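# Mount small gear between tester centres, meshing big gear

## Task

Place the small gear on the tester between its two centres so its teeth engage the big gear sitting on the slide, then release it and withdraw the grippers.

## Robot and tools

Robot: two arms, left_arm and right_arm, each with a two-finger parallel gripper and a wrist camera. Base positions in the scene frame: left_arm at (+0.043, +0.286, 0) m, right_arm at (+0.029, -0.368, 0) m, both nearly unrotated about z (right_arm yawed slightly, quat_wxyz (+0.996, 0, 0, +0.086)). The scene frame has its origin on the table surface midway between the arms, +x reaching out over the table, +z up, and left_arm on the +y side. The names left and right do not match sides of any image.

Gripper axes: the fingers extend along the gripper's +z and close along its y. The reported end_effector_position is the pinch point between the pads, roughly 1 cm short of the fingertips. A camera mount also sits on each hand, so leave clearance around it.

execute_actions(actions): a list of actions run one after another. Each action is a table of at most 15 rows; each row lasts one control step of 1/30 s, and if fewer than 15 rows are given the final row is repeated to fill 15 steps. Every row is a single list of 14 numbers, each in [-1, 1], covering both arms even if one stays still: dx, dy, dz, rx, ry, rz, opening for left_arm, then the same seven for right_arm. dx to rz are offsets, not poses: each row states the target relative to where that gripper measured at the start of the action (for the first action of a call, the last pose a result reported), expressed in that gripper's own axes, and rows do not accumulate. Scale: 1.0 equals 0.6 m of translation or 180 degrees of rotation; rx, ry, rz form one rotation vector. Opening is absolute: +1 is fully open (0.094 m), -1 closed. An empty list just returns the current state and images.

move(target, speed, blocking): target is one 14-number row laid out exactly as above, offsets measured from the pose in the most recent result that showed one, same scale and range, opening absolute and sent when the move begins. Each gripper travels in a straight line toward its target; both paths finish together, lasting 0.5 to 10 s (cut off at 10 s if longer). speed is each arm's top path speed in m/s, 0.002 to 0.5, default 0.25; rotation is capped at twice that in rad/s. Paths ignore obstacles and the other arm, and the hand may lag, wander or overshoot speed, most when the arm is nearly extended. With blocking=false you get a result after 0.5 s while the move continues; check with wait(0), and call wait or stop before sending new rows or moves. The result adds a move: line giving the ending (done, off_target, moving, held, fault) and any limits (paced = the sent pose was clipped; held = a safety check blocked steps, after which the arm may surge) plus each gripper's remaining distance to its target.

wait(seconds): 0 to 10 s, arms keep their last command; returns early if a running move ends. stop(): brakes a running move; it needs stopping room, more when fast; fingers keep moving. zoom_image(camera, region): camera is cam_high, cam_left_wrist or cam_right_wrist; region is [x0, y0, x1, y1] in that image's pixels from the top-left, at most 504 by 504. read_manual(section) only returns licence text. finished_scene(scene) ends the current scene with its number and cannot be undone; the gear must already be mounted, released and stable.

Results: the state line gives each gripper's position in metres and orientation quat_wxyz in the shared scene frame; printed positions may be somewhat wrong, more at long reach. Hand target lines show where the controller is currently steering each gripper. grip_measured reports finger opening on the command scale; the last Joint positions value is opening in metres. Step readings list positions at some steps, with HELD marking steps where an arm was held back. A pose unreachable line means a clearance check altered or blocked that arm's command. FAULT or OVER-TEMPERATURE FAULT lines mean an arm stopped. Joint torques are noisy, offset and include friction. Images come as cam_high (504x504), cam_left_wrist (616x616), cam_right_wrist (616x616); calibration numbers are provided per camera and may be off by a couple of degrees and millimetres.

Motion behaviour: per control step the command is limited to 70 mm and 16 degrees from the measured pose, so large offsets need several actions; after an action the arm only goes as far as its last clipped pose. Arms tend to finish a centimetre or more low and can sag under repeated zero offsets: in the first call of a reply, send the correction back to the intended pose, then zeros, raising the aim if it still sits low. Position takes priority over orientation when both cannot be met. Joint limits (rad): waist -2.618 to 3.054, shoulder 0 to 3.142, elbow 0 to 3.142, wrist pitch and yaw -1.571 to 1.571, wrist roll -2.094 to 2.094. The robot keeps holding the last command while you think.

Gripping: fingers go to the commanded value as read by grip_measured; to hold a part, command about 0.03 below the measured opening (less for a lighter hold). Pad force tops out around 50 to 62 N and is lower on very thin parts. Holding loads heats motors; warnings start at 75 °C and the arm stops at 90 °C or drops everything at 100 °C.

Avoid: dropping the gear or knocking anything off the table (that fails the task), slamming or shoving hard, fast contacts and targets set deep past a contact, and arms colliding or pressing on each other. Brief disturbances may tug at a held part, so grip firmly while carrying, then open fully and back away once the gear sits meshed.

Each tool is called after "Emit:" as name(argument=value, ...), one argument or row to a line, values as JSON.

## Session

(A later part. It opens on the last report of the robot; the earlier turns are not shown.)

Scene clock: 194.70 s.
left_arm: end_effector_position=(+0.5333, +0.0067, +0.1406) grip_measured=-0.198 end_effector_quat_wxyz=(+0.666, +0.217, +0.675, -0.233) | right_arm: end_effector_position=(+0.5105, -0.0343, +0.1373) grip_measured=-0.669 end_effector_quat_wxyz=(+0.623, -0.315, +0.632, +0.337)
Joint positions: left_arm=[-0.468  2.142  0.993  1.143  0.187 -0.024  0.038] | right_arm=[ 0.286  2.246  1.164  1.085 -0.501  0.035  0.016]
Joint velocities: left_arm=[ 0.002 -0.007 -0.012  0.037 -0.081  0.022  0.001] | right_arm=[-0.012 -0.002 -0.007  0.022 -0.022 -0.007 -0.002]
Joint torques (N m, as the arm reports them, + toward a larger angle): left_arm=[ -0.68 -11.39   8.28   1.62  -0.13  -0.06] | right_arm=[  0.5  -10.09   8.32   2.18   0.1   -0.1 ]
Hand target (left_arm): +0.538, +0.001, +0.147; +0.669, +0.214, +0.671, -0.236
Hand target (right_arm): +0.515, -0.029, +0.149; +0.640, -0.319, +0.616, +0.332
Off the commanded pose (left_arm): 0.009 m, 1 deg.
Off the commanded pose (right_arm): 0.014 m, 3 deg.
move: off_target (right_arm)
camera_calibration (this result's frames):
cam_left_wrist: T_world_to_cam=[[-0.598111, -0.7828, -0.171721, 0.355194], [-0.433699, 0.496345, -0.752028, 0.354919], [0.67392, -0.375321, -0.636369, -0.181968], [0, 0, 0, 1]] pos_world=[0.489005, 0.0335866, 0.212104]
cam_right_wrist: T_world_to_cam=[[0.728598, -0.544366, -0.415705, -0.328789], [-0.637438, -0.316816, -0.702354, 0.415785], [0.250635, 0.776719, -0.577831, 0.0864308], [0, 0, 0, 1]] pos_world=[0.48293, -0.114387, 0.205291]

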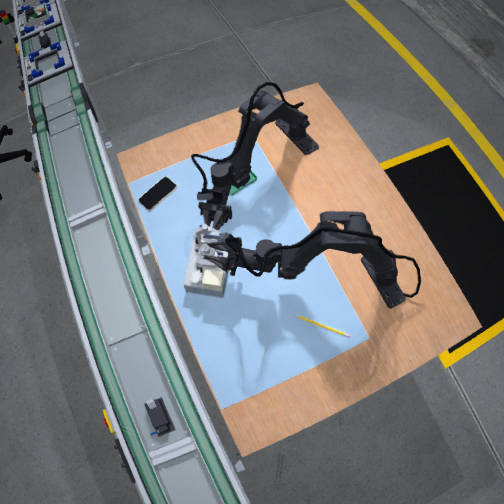

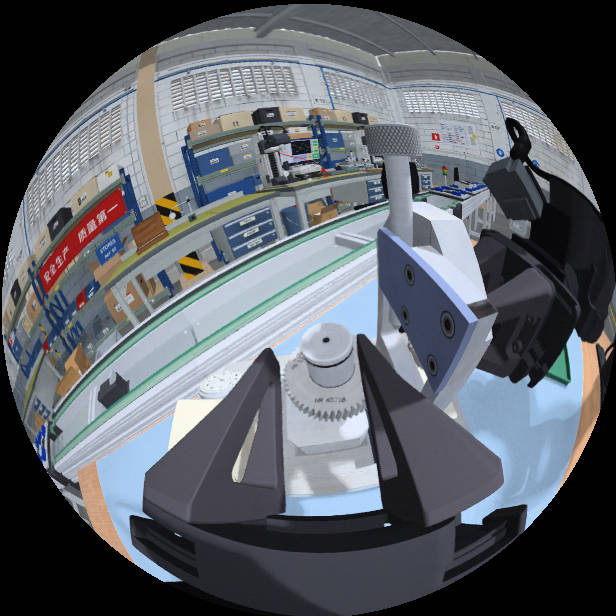

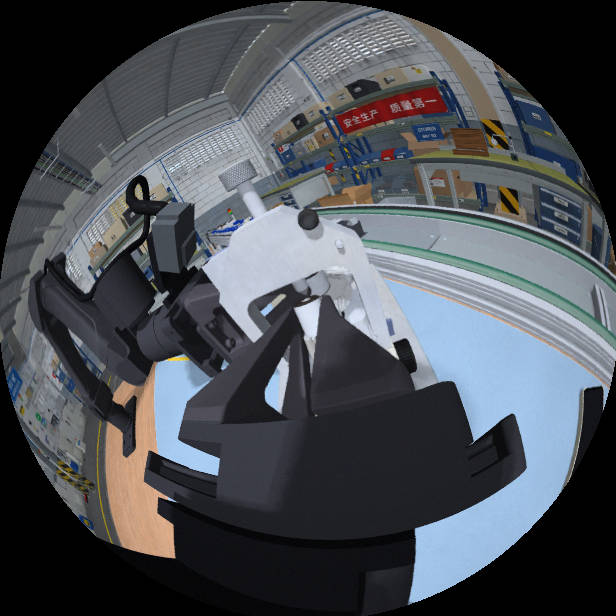

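Emit:
move(
  target=[-0.008,0,0.028,0,0,0,-0.2,-0.02,0,0.012,0,-0.012,-0.01,-0.71],
  speed=0.04,
)

Emit:
move(
  target=[-0.01,0.05,0.008,0,0,0,-0.2,-0.02,0,0.012,0,-0.012,-0.01,-0.71],
  speed=0.03,
)

Scene clock: 206.53 s.
left_arm: end_effector_position=(+0.5422, +0.0023, +0.1447) grip_measured=-0.198 end_effector_quat_wxyz=(+0.668, +0.217, +0.673, -0.233) | right_arm: end_effector_position=(+0.5105, -0.0343, +0.1373) grip_measured=-0.669 end_effector_quat_wxyz=(+0.623, -0.315, +0.632, +0.337)
Joint positions: left_arm=[-0.468  2.158  1.042  1.116  0.187 -0.025  0.038] | right_arm=[ 0.286  2.246  1.164  1.085 -0.501  0.035  0.016]
Joint velocities: left_arm=[ 0.007 -0.012 -0.002  0.051 -0.066 -0.022 -0.001] | right_arm=[ 0.017  0.017  0.002  0.066 -0.022 -0.051  0.   ]
Joint torques (N m, as the arm reports them, + toward a larger angle): left_arm=[ -0.63 -11.32   8.34   1.48  -0.13  -0.01] | right_arm=[  0.55 -10.19   8.27   2.18   0.08  -0.08]
Hand target (left_arm): +0.546, -0.003, +0.145; +0.666, +0.217, +0.675, -0.233
Hand target (right_arm): +0.514, -0.029, +0.149; +0.640, -0.318, +0.615, +0.333
Off the commanded pose (left_arm): 0.007 m, 0 deg.
Off the commanded pose (right_arm): 0.014 m, 3 deg.
move: off_target (right_arm)
camera_calibration (this result's frames):
cam_left_wrist: T_world_to_cam=[[-0.597327, -0.783261, -0.172346, 0.357431], [-0.430267, 0.494327, -0.755322, 0.362683], [0.676809, -0.377019, -0.632286, -0.189128], [0, 0, 0, 1]] pos_world=[0.497558, 0.0293728, 0.215961]
cam_right_wrist: T_world_to_cam=[[0.728598, -0.544366, -0.415705, -0.328789], [-0.637438, -0.316816, -0.702354, 0.415785], [0.250635, 0.776719, -0.577831, 0.0864308], [0, 0, 0, 1]] pos_world=[0.48293, -0.114387, 0.205291]

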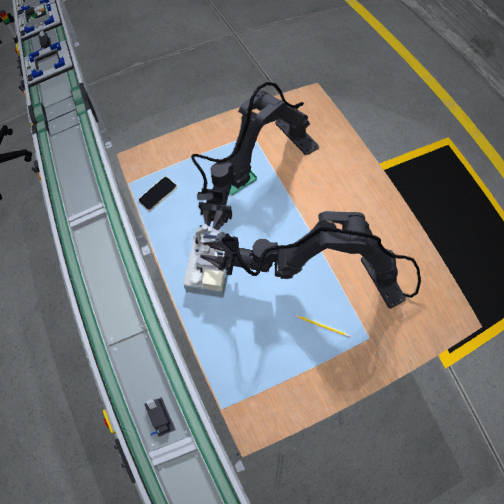

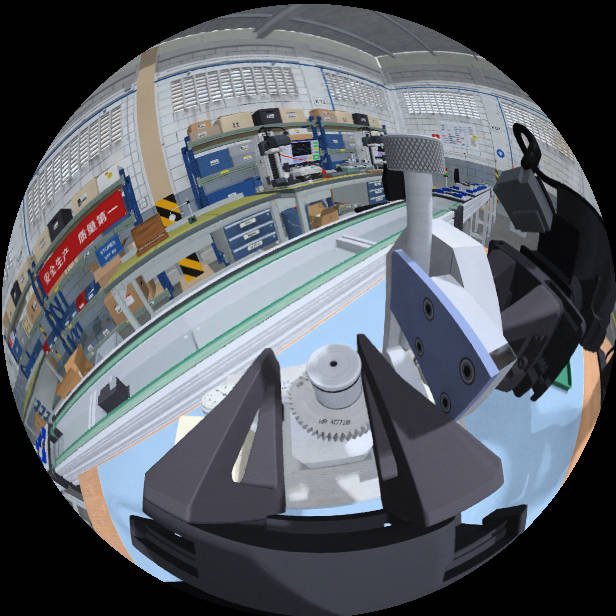

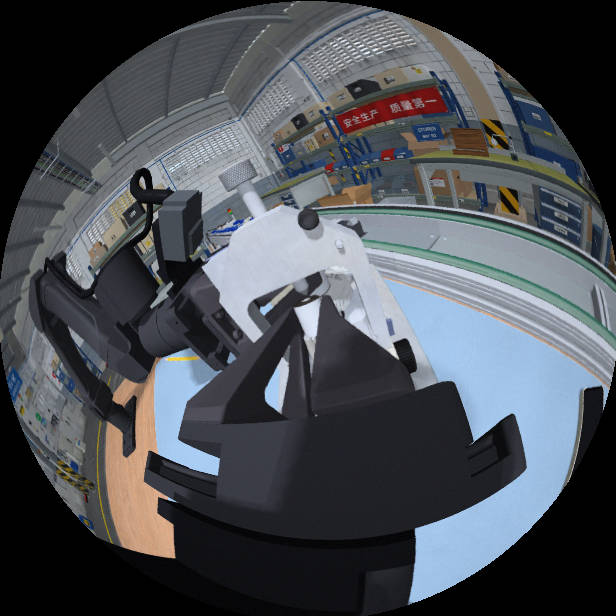

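Scene clock: 207.83 s.
left_arm: end_effector_position=(+0.5412, +0.0024, +0.1439) grip_measured=-0.199 end_effector_quat_wxyz=(+0.654, +0.240, +0.669, -0.260) | right_arm: end_effector_position=(+0.5105, -0.0343, +0.1373) grip_measured=-0.669 end_effector_quat_wxyz=(+0.623, -0.315, +0.632, +0.337)
Joint positions: left_arm=[-0.436  2.158  1.054  1.093  0.293 -0.031  0.038] | right_arm=[ 0.286  2.246  1.164  1.085 -0.501  0.035  0.016]
Joint velocities: left_arm=[ 0.007 -0.012  0.002  0.037  0.007  0.022  0.001] | right_arm=[-0.027 -0.012  0.002  0.066 -0.007  0.066  0.001]
Joint torques (N m, as the arm reports them, + toward a larger angle): left_arm=[  2.84 -11.72   8.71   1.57  -0.45   0.05] | right_arm=[  0.51 -10.16   8.29   2.19   0.1   -0.09]
Hand target (left_arm): +0.562, +0.024, +0.151; +0.668, +0.216, +0.673, -0.234
Hand target (right_arm): +0.514, -0.029, +0.149; +0.640, -0.319, +0.615, +0.333
Off the commanded pose (left_arm): 0.032 m, 4 deg.
Off the commanded pose (right_arm): 0.014 m, 3 deg.
move: off_target (left_arm, right_arm)
camera_calibration (this result's frames):
cam_left_wrist: T_world_to_cam=[[-0.655963, -0.736887, -0.16343, 0.387135], [-0.40322, 0.525148, -0.749422, 0.346029], [0.638065, -0.425695, -0.641605, -0.166545], [0, 0, 0, 1]] pos_world=[0.499739, 0.0326608, 0.215735]
cam_right_wrist: T_world_to_cam=[[0.728598, -0.544366, -0.415705, -0.328789], [-0.637438, -0.316816, -0.702354, 0.415785], [0.250635, 0.776719, -0.577831, 0.0864308], [0, 0, 0, 1]] pos_world=[0.48293, -0.114387, 0.205291]

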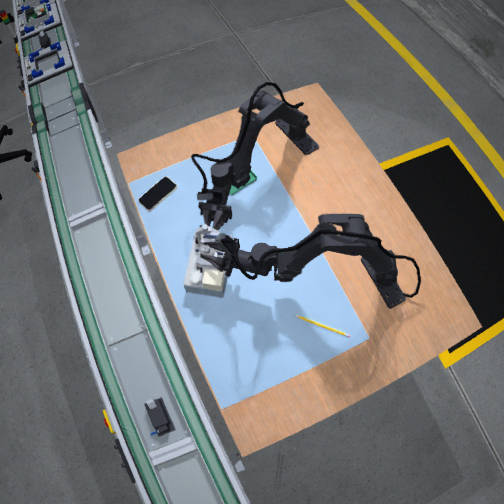

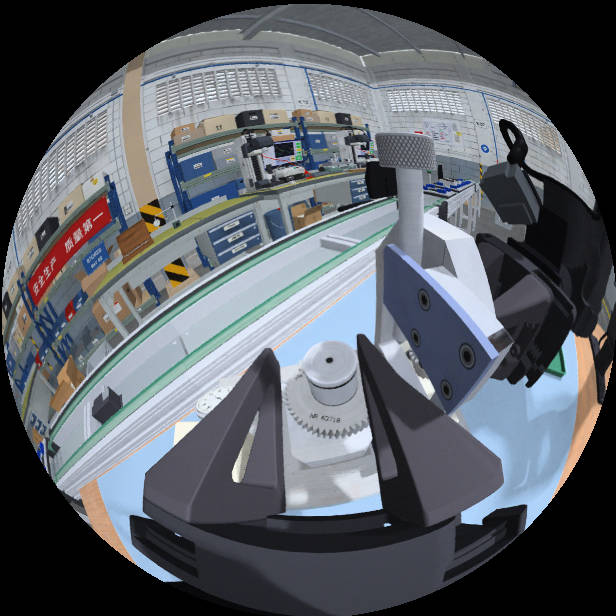

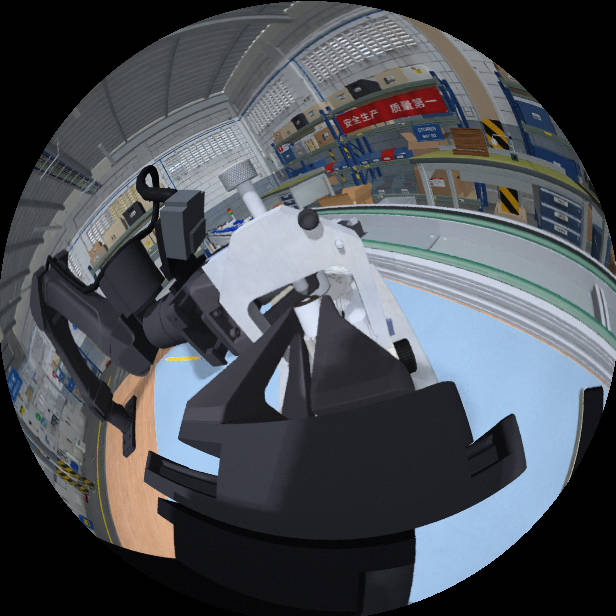

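Emit:
move(
  target=[0,-0.005,-0.1,0,0,0,-0.2,-0.02,0,-0.02,0,-0.012,-0.01,-0.71],
  speed=0.06,
)

Emit:
move(
  target=[0.05,0.06,-0.07,0.1,-0.03,0,-1,-0.03,0,0,0,-0.08,-0.01,-0.71],
  speed=0.06,
)

Emit:
zoom_image(
  camera="cam_left_wrist",
  region=[180, 100, 460, 380],
)

Scene clock: 218.00 s.
left_arm: end_effector_position=(+0.4972, +0.0356, +0.1374) grip_measured=-0.199 end_effector_quat_wxyz=(+0.648, +0.240, +0.674, -0.260) | right_arm: end_effector_position=(+0.5050, -0.0365, +0.1352) grip_measured=-0.669 end_effector_quat_wxyz=(+0.627, -0.316, +0.627, +0.337)
Joint positions: left_arm=[-0.402  2.035  0.805  1.205  0.327 -0.031  0.038] | right_arm=[ 0.286  2.246  1.134  1.127 -0.504  0.034  0.016]
Joint velocities: left_arm=[-0.002  0.002  0.017  0.007  0.066 -0.022  0.   ] | right_arm=[ 0.012  0.007  0.007  0.051 -0.051  0.037 -0.   ]
Joint torques (N m, as the arm reports them, + toward a larger angle): left_arm=[  0.65 -12.76   3.74   1.86   0.07   0.01] | right_arm=[ -0.88 -13.16   4.55   2.16  -0.09  -0.1 ]
Hand target (left_arm): +0.494, +0.040, +0.144; +0.654, +0.240, +0.669, -0.260
Hand target (right_arm): +0.504, -0.044, +0.149; +0.640, -0.319, +0.615, +0.333
Off the commanded pose (left_arm): 0.009 m, 1 deg.
Off the commanded pose (right_arm): 0.016 m, 2 deg.
move: off_target (right_arm)
camera_calibration (this result's frames):
cam_left_wrist: T_world_to_cam=[[-0.658474, -0.735777, -0.158254, 0.38215], [-0.41337, 0.529302, -0.740922, 0.309749], [0.628917, -0.42246, -0.65268, -0.122552], [0, 0, 0, 1]] pos_world=[0.456752, 0.0654526, 0.20999]
cam_right_wrist: T_world_to_cam=[[0.735049, -0.53994, -0.410084, -0.330657], [-0.628261, -0.314988, -0.711386, 0.406749], [0.254934, 0.780543, -0.570755, 0.0853516], [0, 0, 0, 1]] pos_world=[0.476835, -0.117034, 0.202474]

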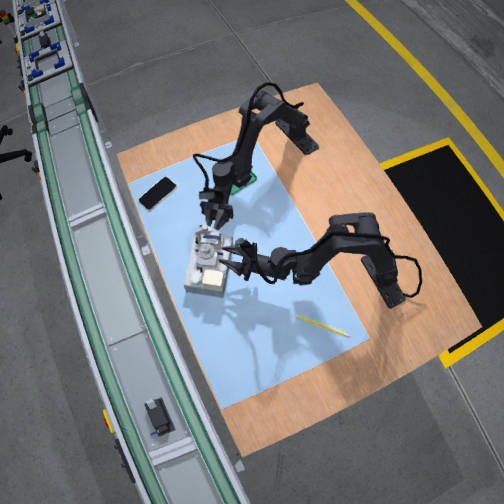

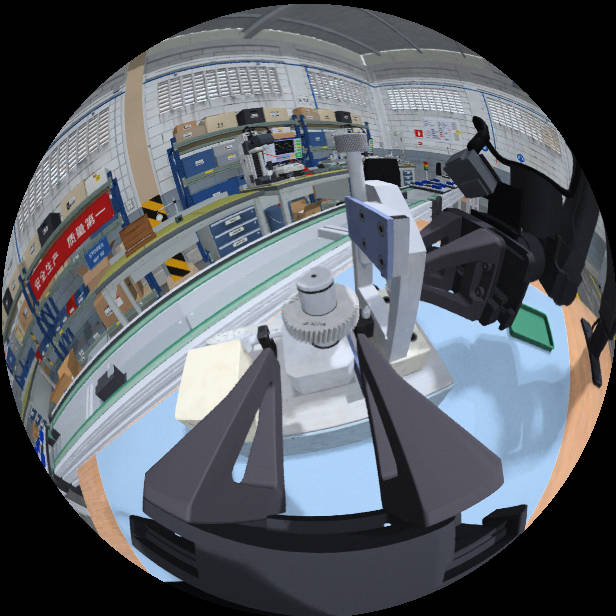

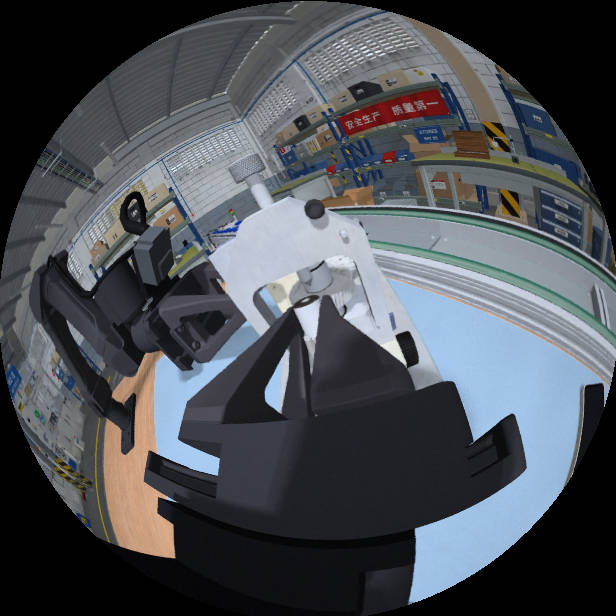

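Scene clock: 221.17 s.
left_arm: end_effector_position=(+0.4831, +0.0873, +0.1024) grip_measured=-0.977 end_effector_quat_wxyz=(+0.624, +0.322, +0.605, -0.375) | right_arm: end_effector_position=(+0.5001, -0.0418, +0.1352) grip_measured=-0.669 end_effector_quat_wxyz=(+0.688, -0.286, +0.561, +0.362)
Joint positions: left_arm=[-0.141  2.273  0.832  1.538  0.895 -0.127  0.001] | right_arm=[ 0.286  2.399  1.134  1.501 -0.487  0.125  0.016]
Joint velocities: left_arm=[-0.002 -0.012  0.012  0.007 -0.022 -0.066  0.   ] | right_arm=[ 0.002 -0.032 -0.007 -0.022  0.007 -0.007 -0.001]
Joint torques (N m, as the arm reports them, + toward a larger angle): left_arm=[  0.58 -10.47   6.26   1.56   0.03  -0.07] | right_arm=[  0.47 -10.55   8.47   2.     0.2    0.08]
Hand target (left_arm): +0.489, +0.089, +0.109; +0.632, +0.325, +0.595, -0.374
Hand target (right_arm): +0.505, -0.037, +0.153; +0.706, -0.282, +0.539, +0.364
Off the commanded pose (left_arm): 0.007 m, 2 deg.
Off the commanded pose (right_arm): 0.019 m, 3 deg.
move: off_target (right_arm)
camera_calibration (this result's frames):
cam_left_wrist: T_world_to_cam=[[-0.846196, -0.512683, -0.14529, 0.475263], [-0.207951, 0.568748, -0.79579, 0.153516], [0.490622, -0.643181, -0.587885, -0.0352744], [0, 0, 0, 1]] pos_world=[0.451395, 0.133659, 0.17048]
cam_right_wrist: T_world_to_cam=[[0.781464, -0.483641, -0.394215, -0.353009], [-0.535014, -0.194301, -0.822196, 0.375365], [0.321051, 0.853428, -0.410594, 0.0390213], [0, 0, 0, 1]] pos_world=[0.464162, -0.131097, 0.185484]

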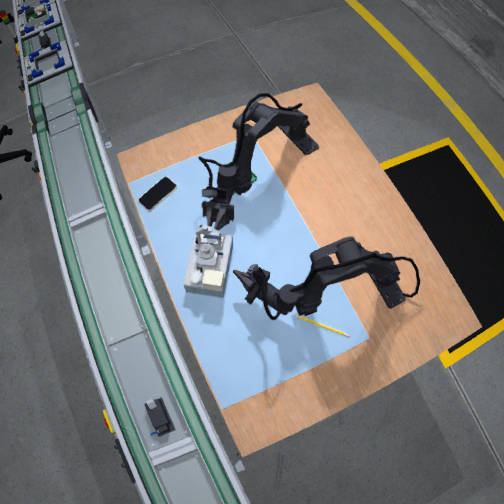

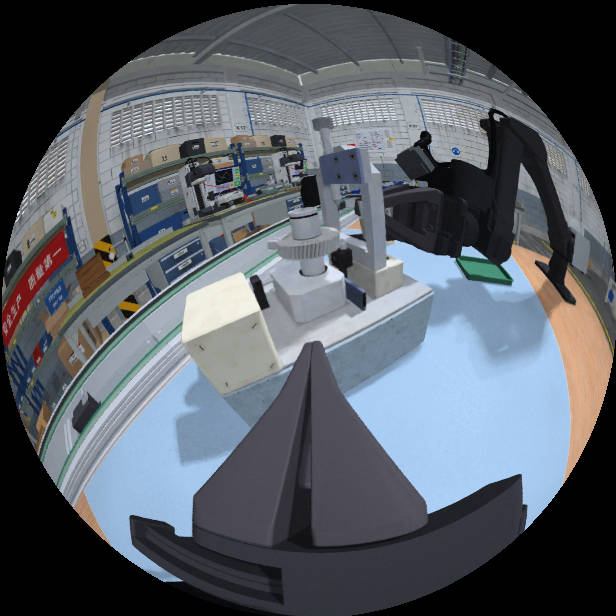

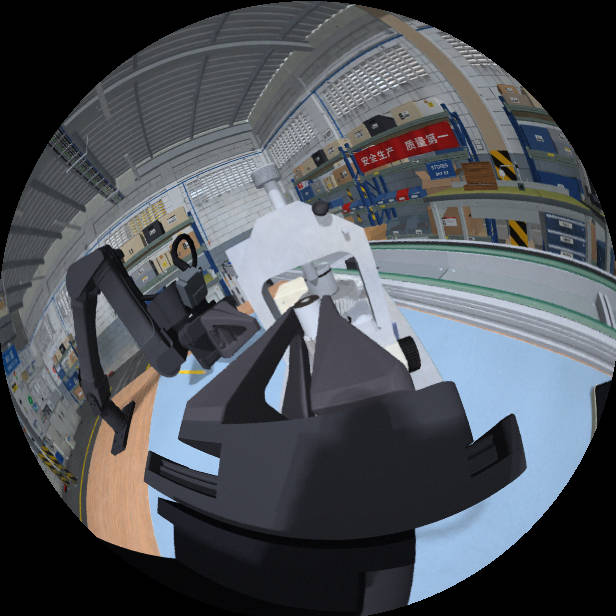

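Region (180, 100, 460, 380) of cam_left_wrist's 616x616 image, scaled by 1.800, with more detail than that image has.

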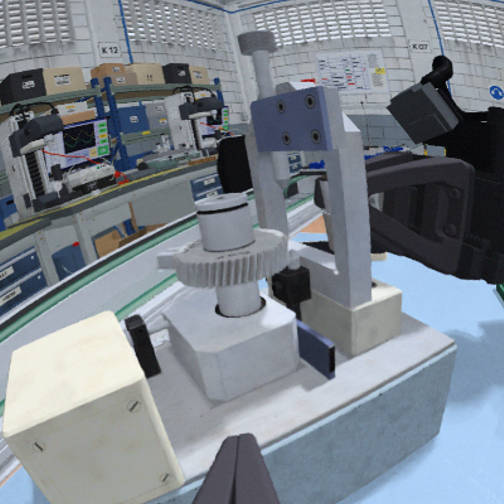

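Emit:
move(
  target=[-0.01,0,0,0,0,0,-1,-0.028,-0.007,0.05,0,-0.015,0,-0.71],
  speed=0.03,
)

Emit:
zoom_image(
  camera="cam_left_wrist",
  region=[260, 120, 440, 300],
)

Emit:
zoom_image(
  camera="cam_right_wrist",
  region=[220, 200, 400, 380],
)

Scene clock: 230.60 s.
left_arm: end_effector_position=(+0.4830, +0.0871, +0.1009) grip_measured=-0.977 end_effector_quat_wxyz=(+0.621, +0.322, +0.608, -0.377) | right_arm: end_effector_position=(+0.5151, -0.0310, +0.1478) grip_measured=-0.669 end_effector_quat_wxyz=(+0.694, -0.280, +0.555, +0.364)
Joint positions: left_arm=[-0.141  2.273  0.832  1.53   0.897 -0.129  0.001] | right_arm=[ 0.296  2.414  1.226  1.446 -0.47   0.134  0.016]
Joint velocities: left_arm=[ 0.007 -0.002 -0.002  0.022 -0.066  0.022  0.   ] | right_arm=[-0.022  0.002 -0.007 -0.007  0.037 -0.022  0.   ]
Joint torques (N m, as the arm reports them, + toward a larger angle): left_arm=[  0.08 -13.59   3.45   1.32  -0.09   0.01] | right_arm=[  0.82 -10.94   8.39   1.79   0.15   0.12]
Hand target (left_arm): +0.483, +0.088, +0.108; +0.624, +0.322, +0.605, -0.375
Hand target (right_arm): +0.518, -0.024, +0.158; +0.701, -0.278, +0.544, +0.368
Off the commanded pose (left_arm): 0.007 m, 1 deg.
Off the commanded pose (right_arm): 0.013 m, 2 deg.
move: off_target (right_arm)
camera_calibration (this result's frames):
cam_left_wrist: T_world_to_cam=[[-0.848462, -0.510925, -0.138089, 0.47503], [-0.213902, 0.569686, -0.793539, 0.154985], [0.484106, -0.64375, -0.592645, -0.0325105], [0, 0, 0, 1]] pos_world=[0.451935, 0.133483, 0.169316]
cam_right_wrist: T_world_to_cam=[[0.783113, -0.480055, -0.395324, -0.355056], [-0.527663, -0.176522, -0.830911, 0.393974], [0.3291, 0.859295, -0.391543, 0.0234014], [0, 0, 0, 1]] pos_world=[0.478233, -0.12101, 0.196158]

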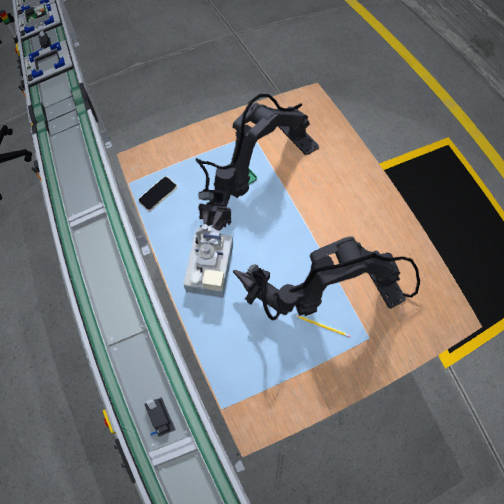

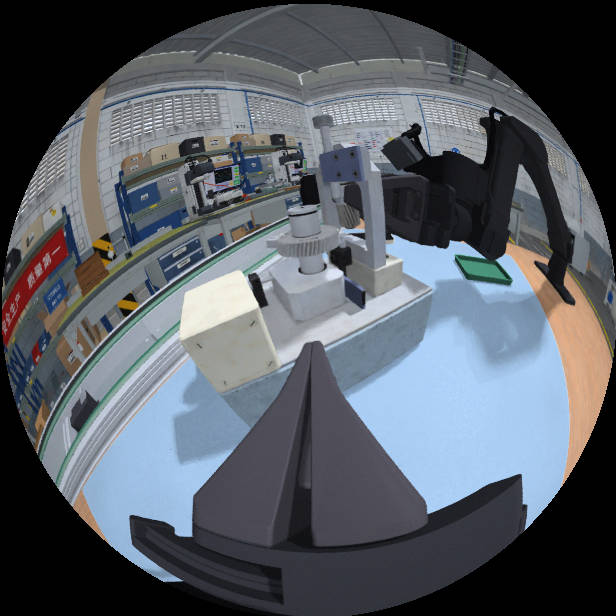

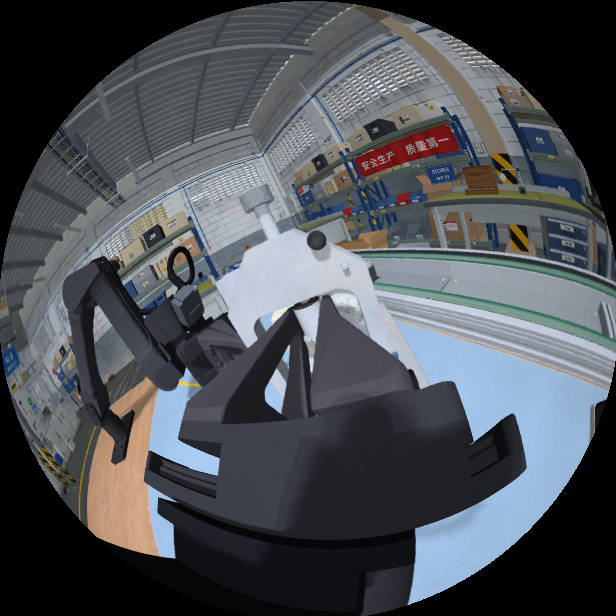

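Region (260, 120, 440, 300) of cam_left_wrist's 616x616 image, scaled by 2.800, with more detail than that image has.

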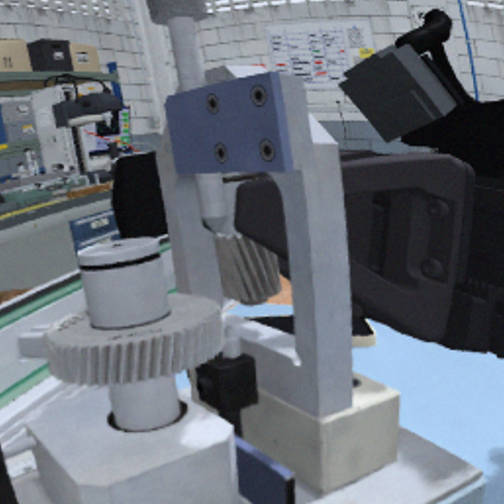

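Region (220, 200, 400, 380) of cam_right_wrist's 616x616 image, scaled by 2.800, with more detail than that image has.

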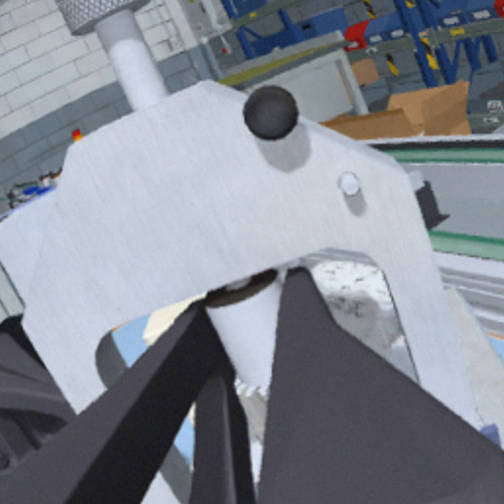

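Emit:
move(
  target=[-0.21,-0.03,0,0,0,0,0.1,-0.017,0,0.0,0,-0.01,0,-0.71],
  speed=0.12,
)

Scene clock: 242.57 s.
left_arm: end_effector_position=(+0.4673, +0.0892, +0.2150) grip_measured=+0.098 end_effector_quat_wxyz=(+0.614, +0.318, +0.614, -0.380) | right_arm: end_effector_position=(+0.5149, -0.0314, +0.1503) grip_measured=-0.669 end_effector_quat_wxyz=(+0.696, -0.277, +0.552, +0.366)
Joint positions: left_arm=[-0.141  1.807  0.813  1.064  0.897 -0.13   0.052] | right_arm=[ 0.296  2.414  1.227  1.456 -0.468  0.143  0.016]
Joint velocities: left_arm=[-0.002  0.007 -0.007 -0.037  0.007  0.022  0.   ] | right_arm=[-0.007 -0.012 -0.007 -0.095 -0.007 -0.022 -0.001]
Joint torques (N m, as the arm reports them, + toward a larger angle): left_arm=[ -0.49 -10.88   7.29   1.38  -0.11   0.01] | right_arm=[ -0.06 -11.9    5.29   2.03   0.1    0.1 ]
Hand target (left_arm): +0.468, +0.087, +0.226; +0.621, +0.321, +0.607, -0.377
Hand target (right_arm): +0.514, -0.033, +0.158; +0.702, -0.274, +0.544, +0.368
Off the commanded pose (left_arm): 0.013 m, 1 deg.
Off the commanded pose (right_arm): 0.008 m, 1 deg.
move: off_target (left_arm)
camera_calibration (this result's frames):
cam_left_wrist: T_world_to_cam=[[-0.851173, -0.510625, -0.12152, 0.476244], [-0.23014, 0.571141, -0.78793, 0.247219], [0.471742, -0.642698, -0.603655, 0.0521068], [0, 0, 0, 1]] pos_world=[0.43768, 0.135474, 0.284119]
cam_right_wrist: T_world_to_cam=[[0.784301, -0.47616, -0.397674, -0.354258], [-0.525185, -0.168385, -0.834163, 0.395287], [0.330233, 0.863087, -0.382136, 0.0229539], [0, 0, 0, 1]] pos_world=[0.477863, -0.121934, 0.197627]

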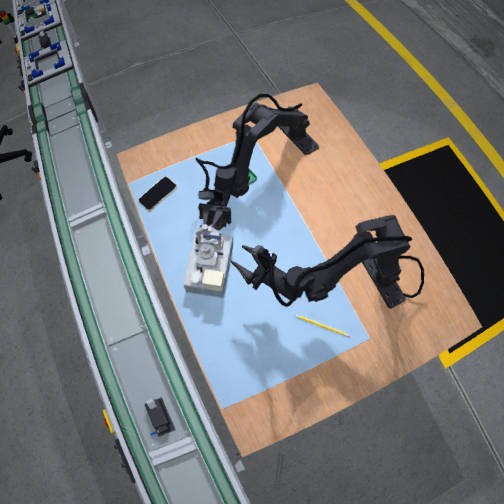

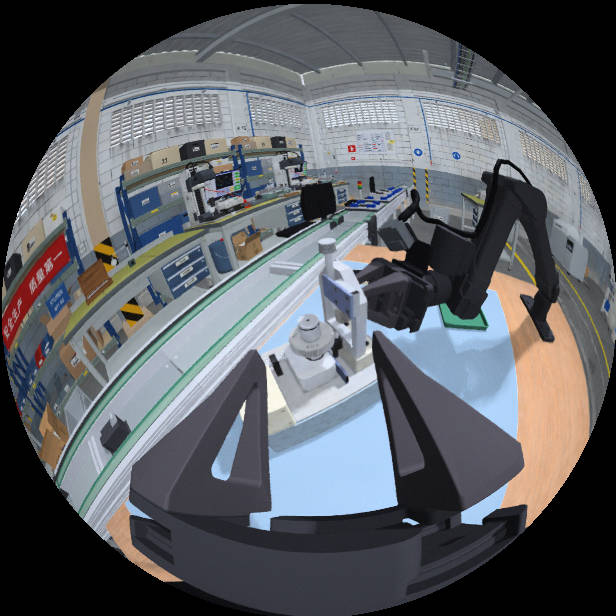

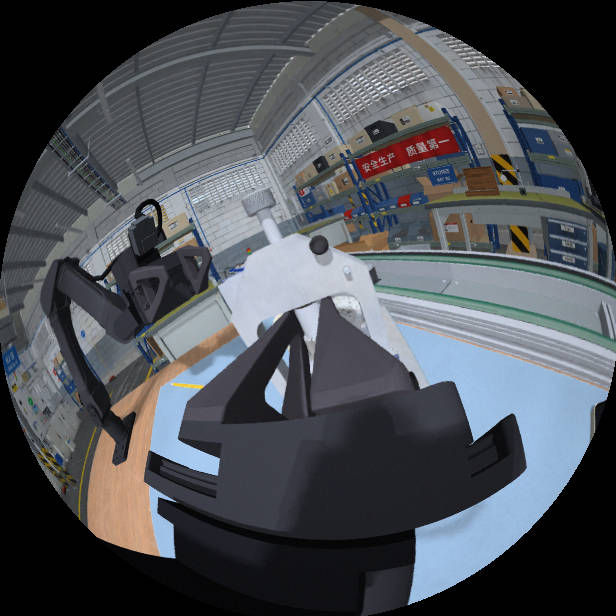

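Emit:
move(
  target=[-0.005,-0.022,0.226,0,0,0.02,0.1,0,0,0,0,0,0,-0.71],
  speed=0.08,
)

Emit:
move(
  target=[-0.012,0,0.005,0,0,0,-0.75,0,0,0,0,0,0,-0.71],
)

Emit:
move(
  target=[-0.11,0,0,0,-0.03,0,-0.75,0,0,0,0,0,0,-0.71],
  speed=0.03,
)

Scene clock: 251.63 s.
left_arm: end_effector_position=(+0.5198, -0.0296, +0.2150) grip_measured=+0.098 end_effector_quat_wxyz=(+0.617, +0.337, +0.611, -0.363) | right_arm: end_effector_position=(+0.5149, -0.0314, +0.1503) grip_measured=-0.669 end_effector_quat_wxyz=(+0.696, -0.277, +0.552, +0.366)
Joint positions: left_arm=[-0.407  2.049  1.199  0.881  0.635 -0.046  0.052] | right_arm=[ 0.296  2.414  1.227  1.456 -0.468  0.143  0.016]
Joint velocities: left_arm=[-0.017  0.007 -0.002 -0.037  0.007 -0.022  0.001] | right_arm=[-0.002 -0.007  0.002 -0.037  0.022 -0.066 -0.001]
Joint torques (N m, as the arm reports them, + toward a larger angle): left_arm=[ -0.47 -11.86   9.51   1.51  -0.1    0.08] | right_arm=[ -0.01 -11.37   5.51   1.8    0.06   0.01]
Hand target (left_arm): +0.524, -0.034, +0.225; +0.625, +0.339, +0.604, -0.359
Hand target (right_arm): +0.515, -0.031, +0.150; +0.696, -0.277, +0.552, +0.366
Off the commanded pose (left_arm): 0.012 m, 1 deg.
Off the commanded pose (right_arm): 0.000 m, 0 deg.
move: off_target (left_arm)
camera_calibration (this result's frames):
cam_left_wrist: T_world_to_cam=[[-0.847451, -0.50303, -0.169668, 0.468944], [-0.20363, 0.603169, -0.771182, 0.31074], [0.490266, -0.61899, -0.613588, -0.0557887], [0, 0, 0, 1]] pos_world=[0.488035, 0.0139313, 0.284971]
cam_right_wrist: T_world_to_cam=[[0.784301, -0.47616, -0.397674, -0.354258], [-0.525185, -0.168385, -0.834163, 0.395287], [0.330233, 0.863087, -0.382136, 0.0229539], [0, 0, 0, 1]] pos_world=[0.477863, -0.121934, 0.197627]

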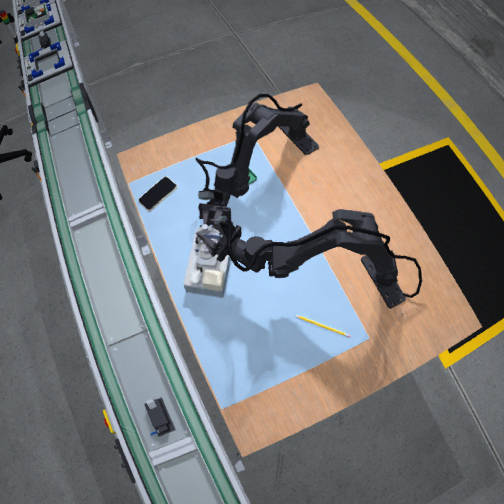

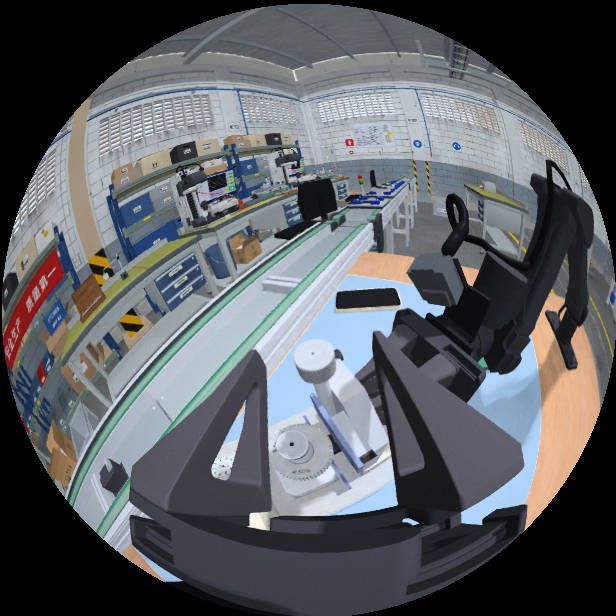

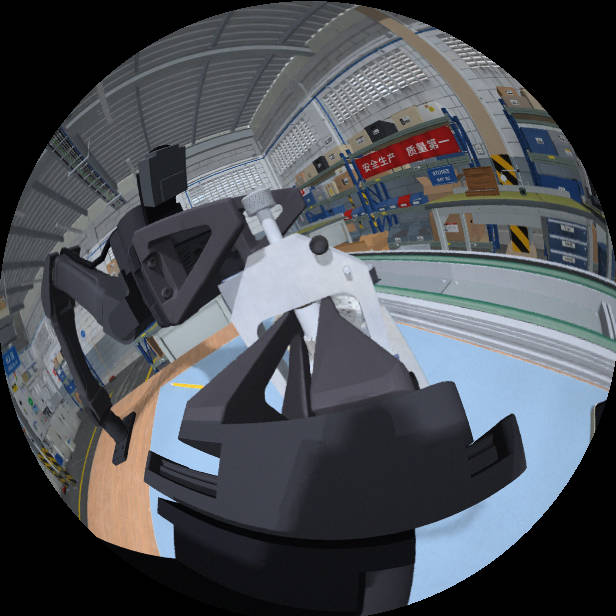

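Scene clock: 252.33 s.
left_arm: end_effector_position=(+0.5197, -0.0296, +0.2164) grip_measured=-0.692 end_effector_quat_wxyz=(+0.619, +0.337, +0.609, -0.363) | right_arm: end_effector_position=(+0.5149, -0.0314, +0.1503) grip_measured=-0.669 end_effector_quat_wxyz=(+0.696, -0.277, +0.552, +0.366)
Joint positions: left_arm=[-0.407  2.049  1.199  0.887  0.636 -0.047  0.014] | right_arm=[ 0.296  2.414  1.227  1.456 -0.468  0.143  0.016]
Joint velocities: left_arm=[-0.012 -0.002 -0.007  0.051  0.007  0.081  0.   ] | right_arm=[-0.002 -0.017 -0.012  0.051 -0.037 -0.022  0.   ]
Joint torques (N m, as the arm reports them, + toward a larger angle): left_arm=[ -0.32 -13.08   8.43   1.22  -0.09   0.03] | right_arm=[ -0.02 -11.31   5.51   1.78   0.07   0.04]
Hand target (left_arm): +0.521, -0.032, +0.222; +0.617, +0.337, +0.611, -0.363
Hand target (right_arm): +0.515, -0.031, +0.150; +0.696, -0.277, +0.552, +0.366
Off the commanded pose (left_arm): 0.007 m, 0 deg.
Off the commanded pose (right_arm): 0.000 m, 0 deg.
move: done
camera_calibration (this result's frames):
cam_left_wrist: T_world_to_cam=[[-0.846867, -0.503234, -0.171963, 0.469272], [-0.199771, 0.60071, -0.774105, 0.310352], [0.492856, -0.621211, -0.609253, -0.0572501], [0, 0, 0, 1]] pos_world=[0.487627, 0.0141578, 0.286063]
cam_right_wrist: T_world_to_cam=[[0.784301, -0.47616, -0.397674, -0.354258], [-0.525185, -0.168385, -0.834163, 0.395287], [0.330233, 0.863087, -0.382136, 0.0229539], [0, 0, 0, 1]] pos_world=[0.477863, -0.121934, 0.197627]

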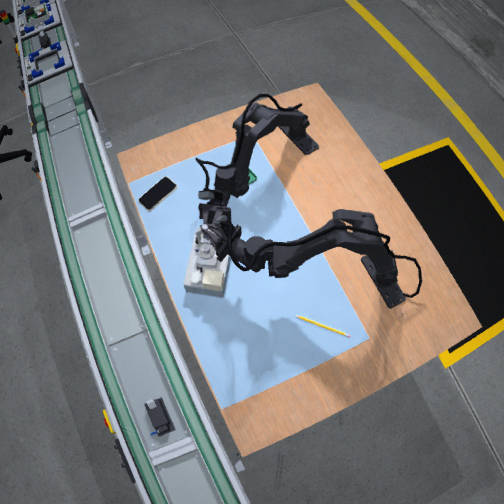

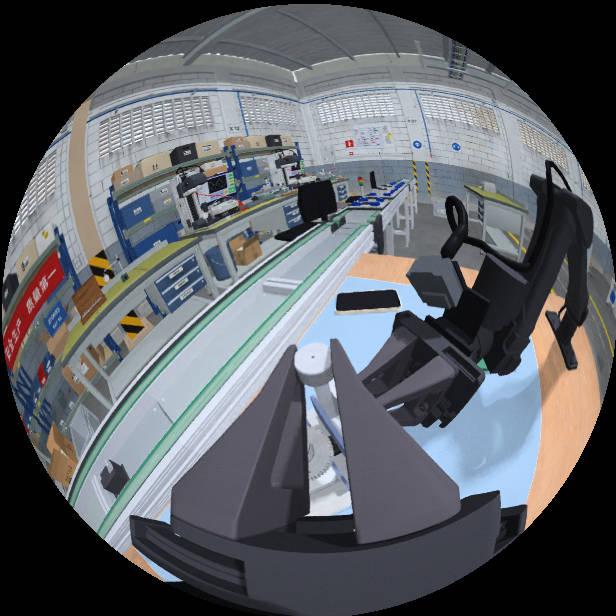

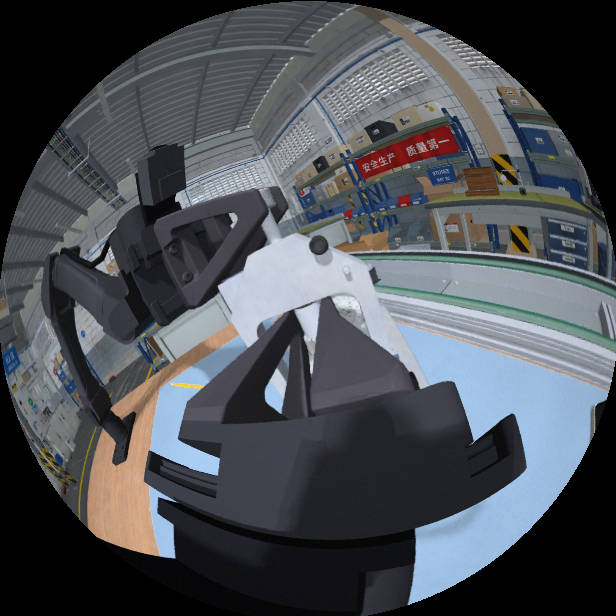

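Scene clock: 254.77 s.
left_arm: end_effector_position=(+0.5194, -0.0294, +0.2203) grip_measured=-0.692 end_effector_quat_wxyz=(+0.603, +0.323, +0.630, -0.369) | right_arm: end_effector_position=(+0.5149, -0.0314, +0.1503) grip_measured=-0.669 end_effector_quat_wxyz=(+0.696, -0.277, +0.552, +0.366)
Joint positions: left_arm=[-0.412  2.017  1.207  0.808  0.617 -0.074  0.014] | right_arm=[ 0.296  2.414  1.227  1.456 -0.468  0.143  0.016]
Joint velocities: left_arm=[-0.027 -0.012 -0.007  0.037 -0.051 -0.037  0.   ] | right_arm=[ 0.017  0.002  0.017 -0.007  0.022 -0.11   0.001]
Joint torques (N m, as the arm reports them, + toward a larger angle): left_arm=[  0.48 -17.62  10.49   2.26   0.2   -0.41] | right_arm=[  0.   -11.28   5.51   1.79   0.09   0.01]
Hand target (left_arm): +0.516, -0.026, +0.280; +0.646, +0.322, +0.579, -0.379
Hand target (right_arm): +0.515, -0.031, +0.150; +0.696, -0.277, +0.552, +0.366
Off the commanded pose (left_arm): 0.062 m, 8 deg.
Off the commanded pose (right_arm): 0.000 m, 0 deg.
move: off_target (left_arm)
camera_calibration (this result's frames):
cam_left_wrist: T_world_to_cam=[[-0.84878, -0.514404, -0.122313, 0.459505], [-0.253148, 0.598441, -0.760121, 0.337721], [0.464207, -0.614213, -0.638165, -0.0331658], [0, 0, 0, 1]] pos_world=[0.490908, 0.0138942, 0.291747]
cam_right_wrist: T_world_to_cam=[[0.784301, -0.47616, -0.397674, -0.354258], [-0.525185, -0.168385, -0.834163, 0.395287], [0.330233, 0.863087, -0.382136, 0.0229539], [0, 0, 0, 1]] pos_world=[0.477863, -0.121934, 0.197627]

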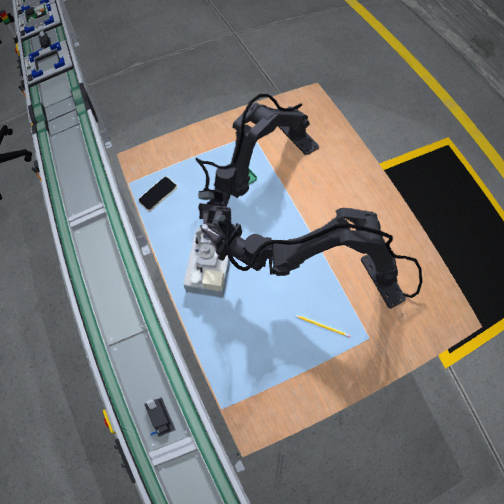

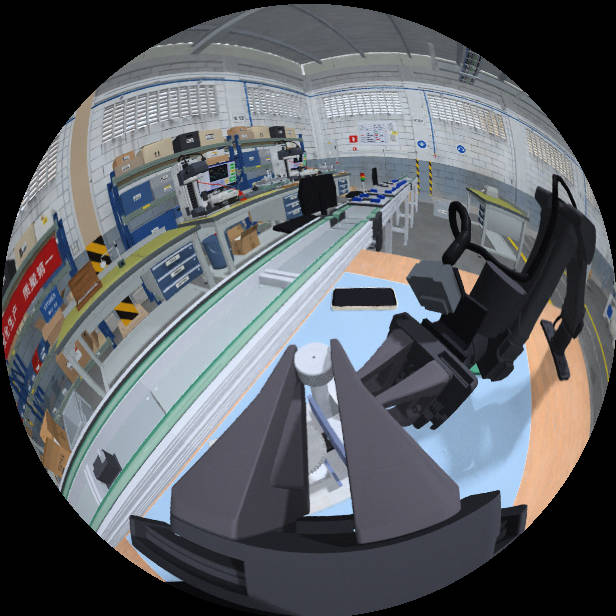

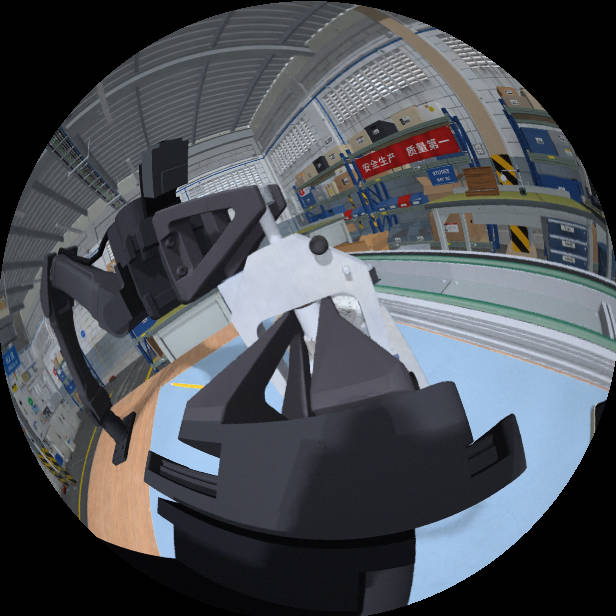

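Moves a bit; pull harder with stiffer wrist demand.

Emit:
execute_actions(
  actions=[
    [[-0.14,0,0,0,-0.09,0.04,-0.75,0,0,0,0,0,0,-0.71]],
    [[-0.13,0,0,0,-0.085,0.04,-0.75,0,0,0,0,0,0,-0.71]],
    [[-0.12,0,0,0,-0.08,0.04,-0.75,0,0,0,0,0,0,-0.71]],
  ],
)

Scene clock: 260.93 s.
left_arm: end_effector_position=(+0.5194, -0.0303, +0.2401) grip_measured=-0.692 end_effector_quat_wxyz=(+0.663, +0.305, +0.553, -0.403) | right_arm: end_effector_position=(+0.5149, -0.0314, +0.1502) grip_measured=-0.669 end_effector_quat_wxyz=(+0.696, -0.277, +0.552, +0.366)
Joint positions: left_arm=[-0.409  2.12   1.206  1.168  0.633 -0.194  0.014] | right_arm=[ 0.296  2.414  1.227  1.456 -0.468  0.143  0.016]
Joint velocities: left_arm=[-0.007  0.017 -0.002  0.022  0.051  0.007 -0.   ] | right_arm=[-0.022 -0.002  0.017 -0.007 -0.066  0.007  0.   ]
Joint torques (N m, as the arm reports them, + toward a larger angle): left_arm=[  0.4  -16.53   9.23   3.29  -0.54  -0.15] | right_arm=[ -0.08 -11.36   5.51   1.8    0.05   0.02]
Hand target (left_arm): +0.511, -0.018, +0.309; +0.736, +0.297, +0.466, -0.391
Hand target (right_arm): +0.515, -0.031, +0.150; +0.696, -0.277, +0.552, +0.366
Off the commanded pose (left_arm): 0.073 m, 14 deg.
Off the commanded pose (right_arm): 0.000 m, 0 deg.
Step readings (end_effector_position; steps 1 to 15: 1st action; 16 to 30: 2nd action; 31 to 45: 3rd action):
0: left_arm (+0.5194, -0.0294, +0.2203) | right_arm (+0.5149, -0.0314, +0.1503)
1: left_arm (+0.5196, -0.0294, +0.2235) | right_arm (+0.5149, -0.0314, +0.1503)
2: left_arm (+0.5197, -0.0294, +0.2268) | right_arm (+0.5149, -0.0314, +0.1503)
4: left_arm (+0.5198, -0.0295, +0.2326) | right_arm (+0.5149, -0.0314, +0.1503)
8: left_arm (+0.5198, -0.0304, +0.2340) | right_arm (+0.5149, -0.0314, +0.1502)
15: left_arm (+0.5198, -0.0304, +0.2358) | right_arm (+0.5149, -0.0314, +0.1502)
16: left_arm (+0.5197, -0.0302, +0.2374) | right_arm (+0.5149, -0.0314, +0.1502)
17: left_arm (+0.5197, -0.0301, +0.2386) | right_arm (+0.5149, -0.0314, +0.1502)
19: left_arm (+0.5198, -0.0302, +0.2398) | right_arm (+0.5149, -0.0314, +0.1502)
23: left_arm (+0.5197, -0.0304, +0.2401) | right_arm (+0.5149, -0.0314, +0.1502)
30: left_arm (+0.5197, -0.0303, +0.2409) | right_arm (+0.5149, -0.0314, +0.1502)
31: left_arm (+0.5195, -0.0302, +0.2410) | right_arm (+0.5149, -0.0314, +0.1502)
32: left_arm (+0.5195, -0.0302, +0.2410) | right_arm (+0.5149, -0.0314, +0.1502)
34: left_arm (+0.5196, -0.0303, +0.2403) | right_arm (+0.5149, -0.0314, +0.1502)
38: left_arm (+0.5195, -0.0303, +0.2401) | right_arm (+0.5149, -0.0314, +0.1502)
45: end_effector_position above
camera_calibration (this result's frames):
cam_left_wrist: T_world_to_cam=[[-0.843426, -0.514867, -0.153442, 0.466162], [-0.130071, 0.472806, -0.871513, 0.312326], [0.521262, -0.715099, -0.465746, -0.0951658], [0, 0, 0, 1]] pos_world=[0.483404, 0.0242889, 0.299402]
cam_right_wrist: T_world_to_cam=[[0.784165, -0.476228, -0.397859, -0.354207], [-0.525469, -0.168528, -0.833955, 0.39534], [0.330102, 0.863021, -0.382397, 0.02301], [0, 0, 0, 1]] pos_world=[0.4779, -0.121915, 0.19757]

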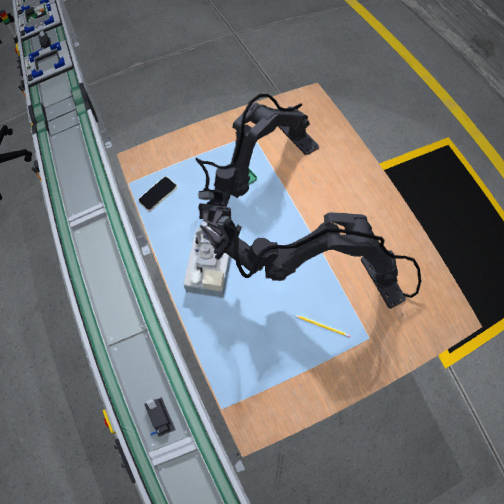

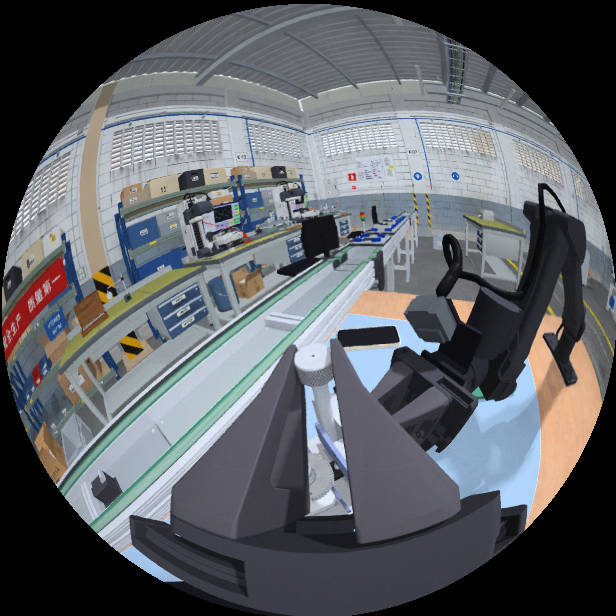

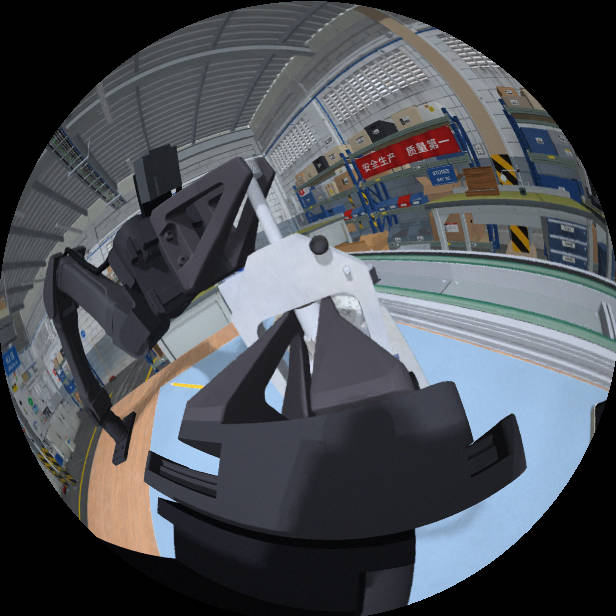

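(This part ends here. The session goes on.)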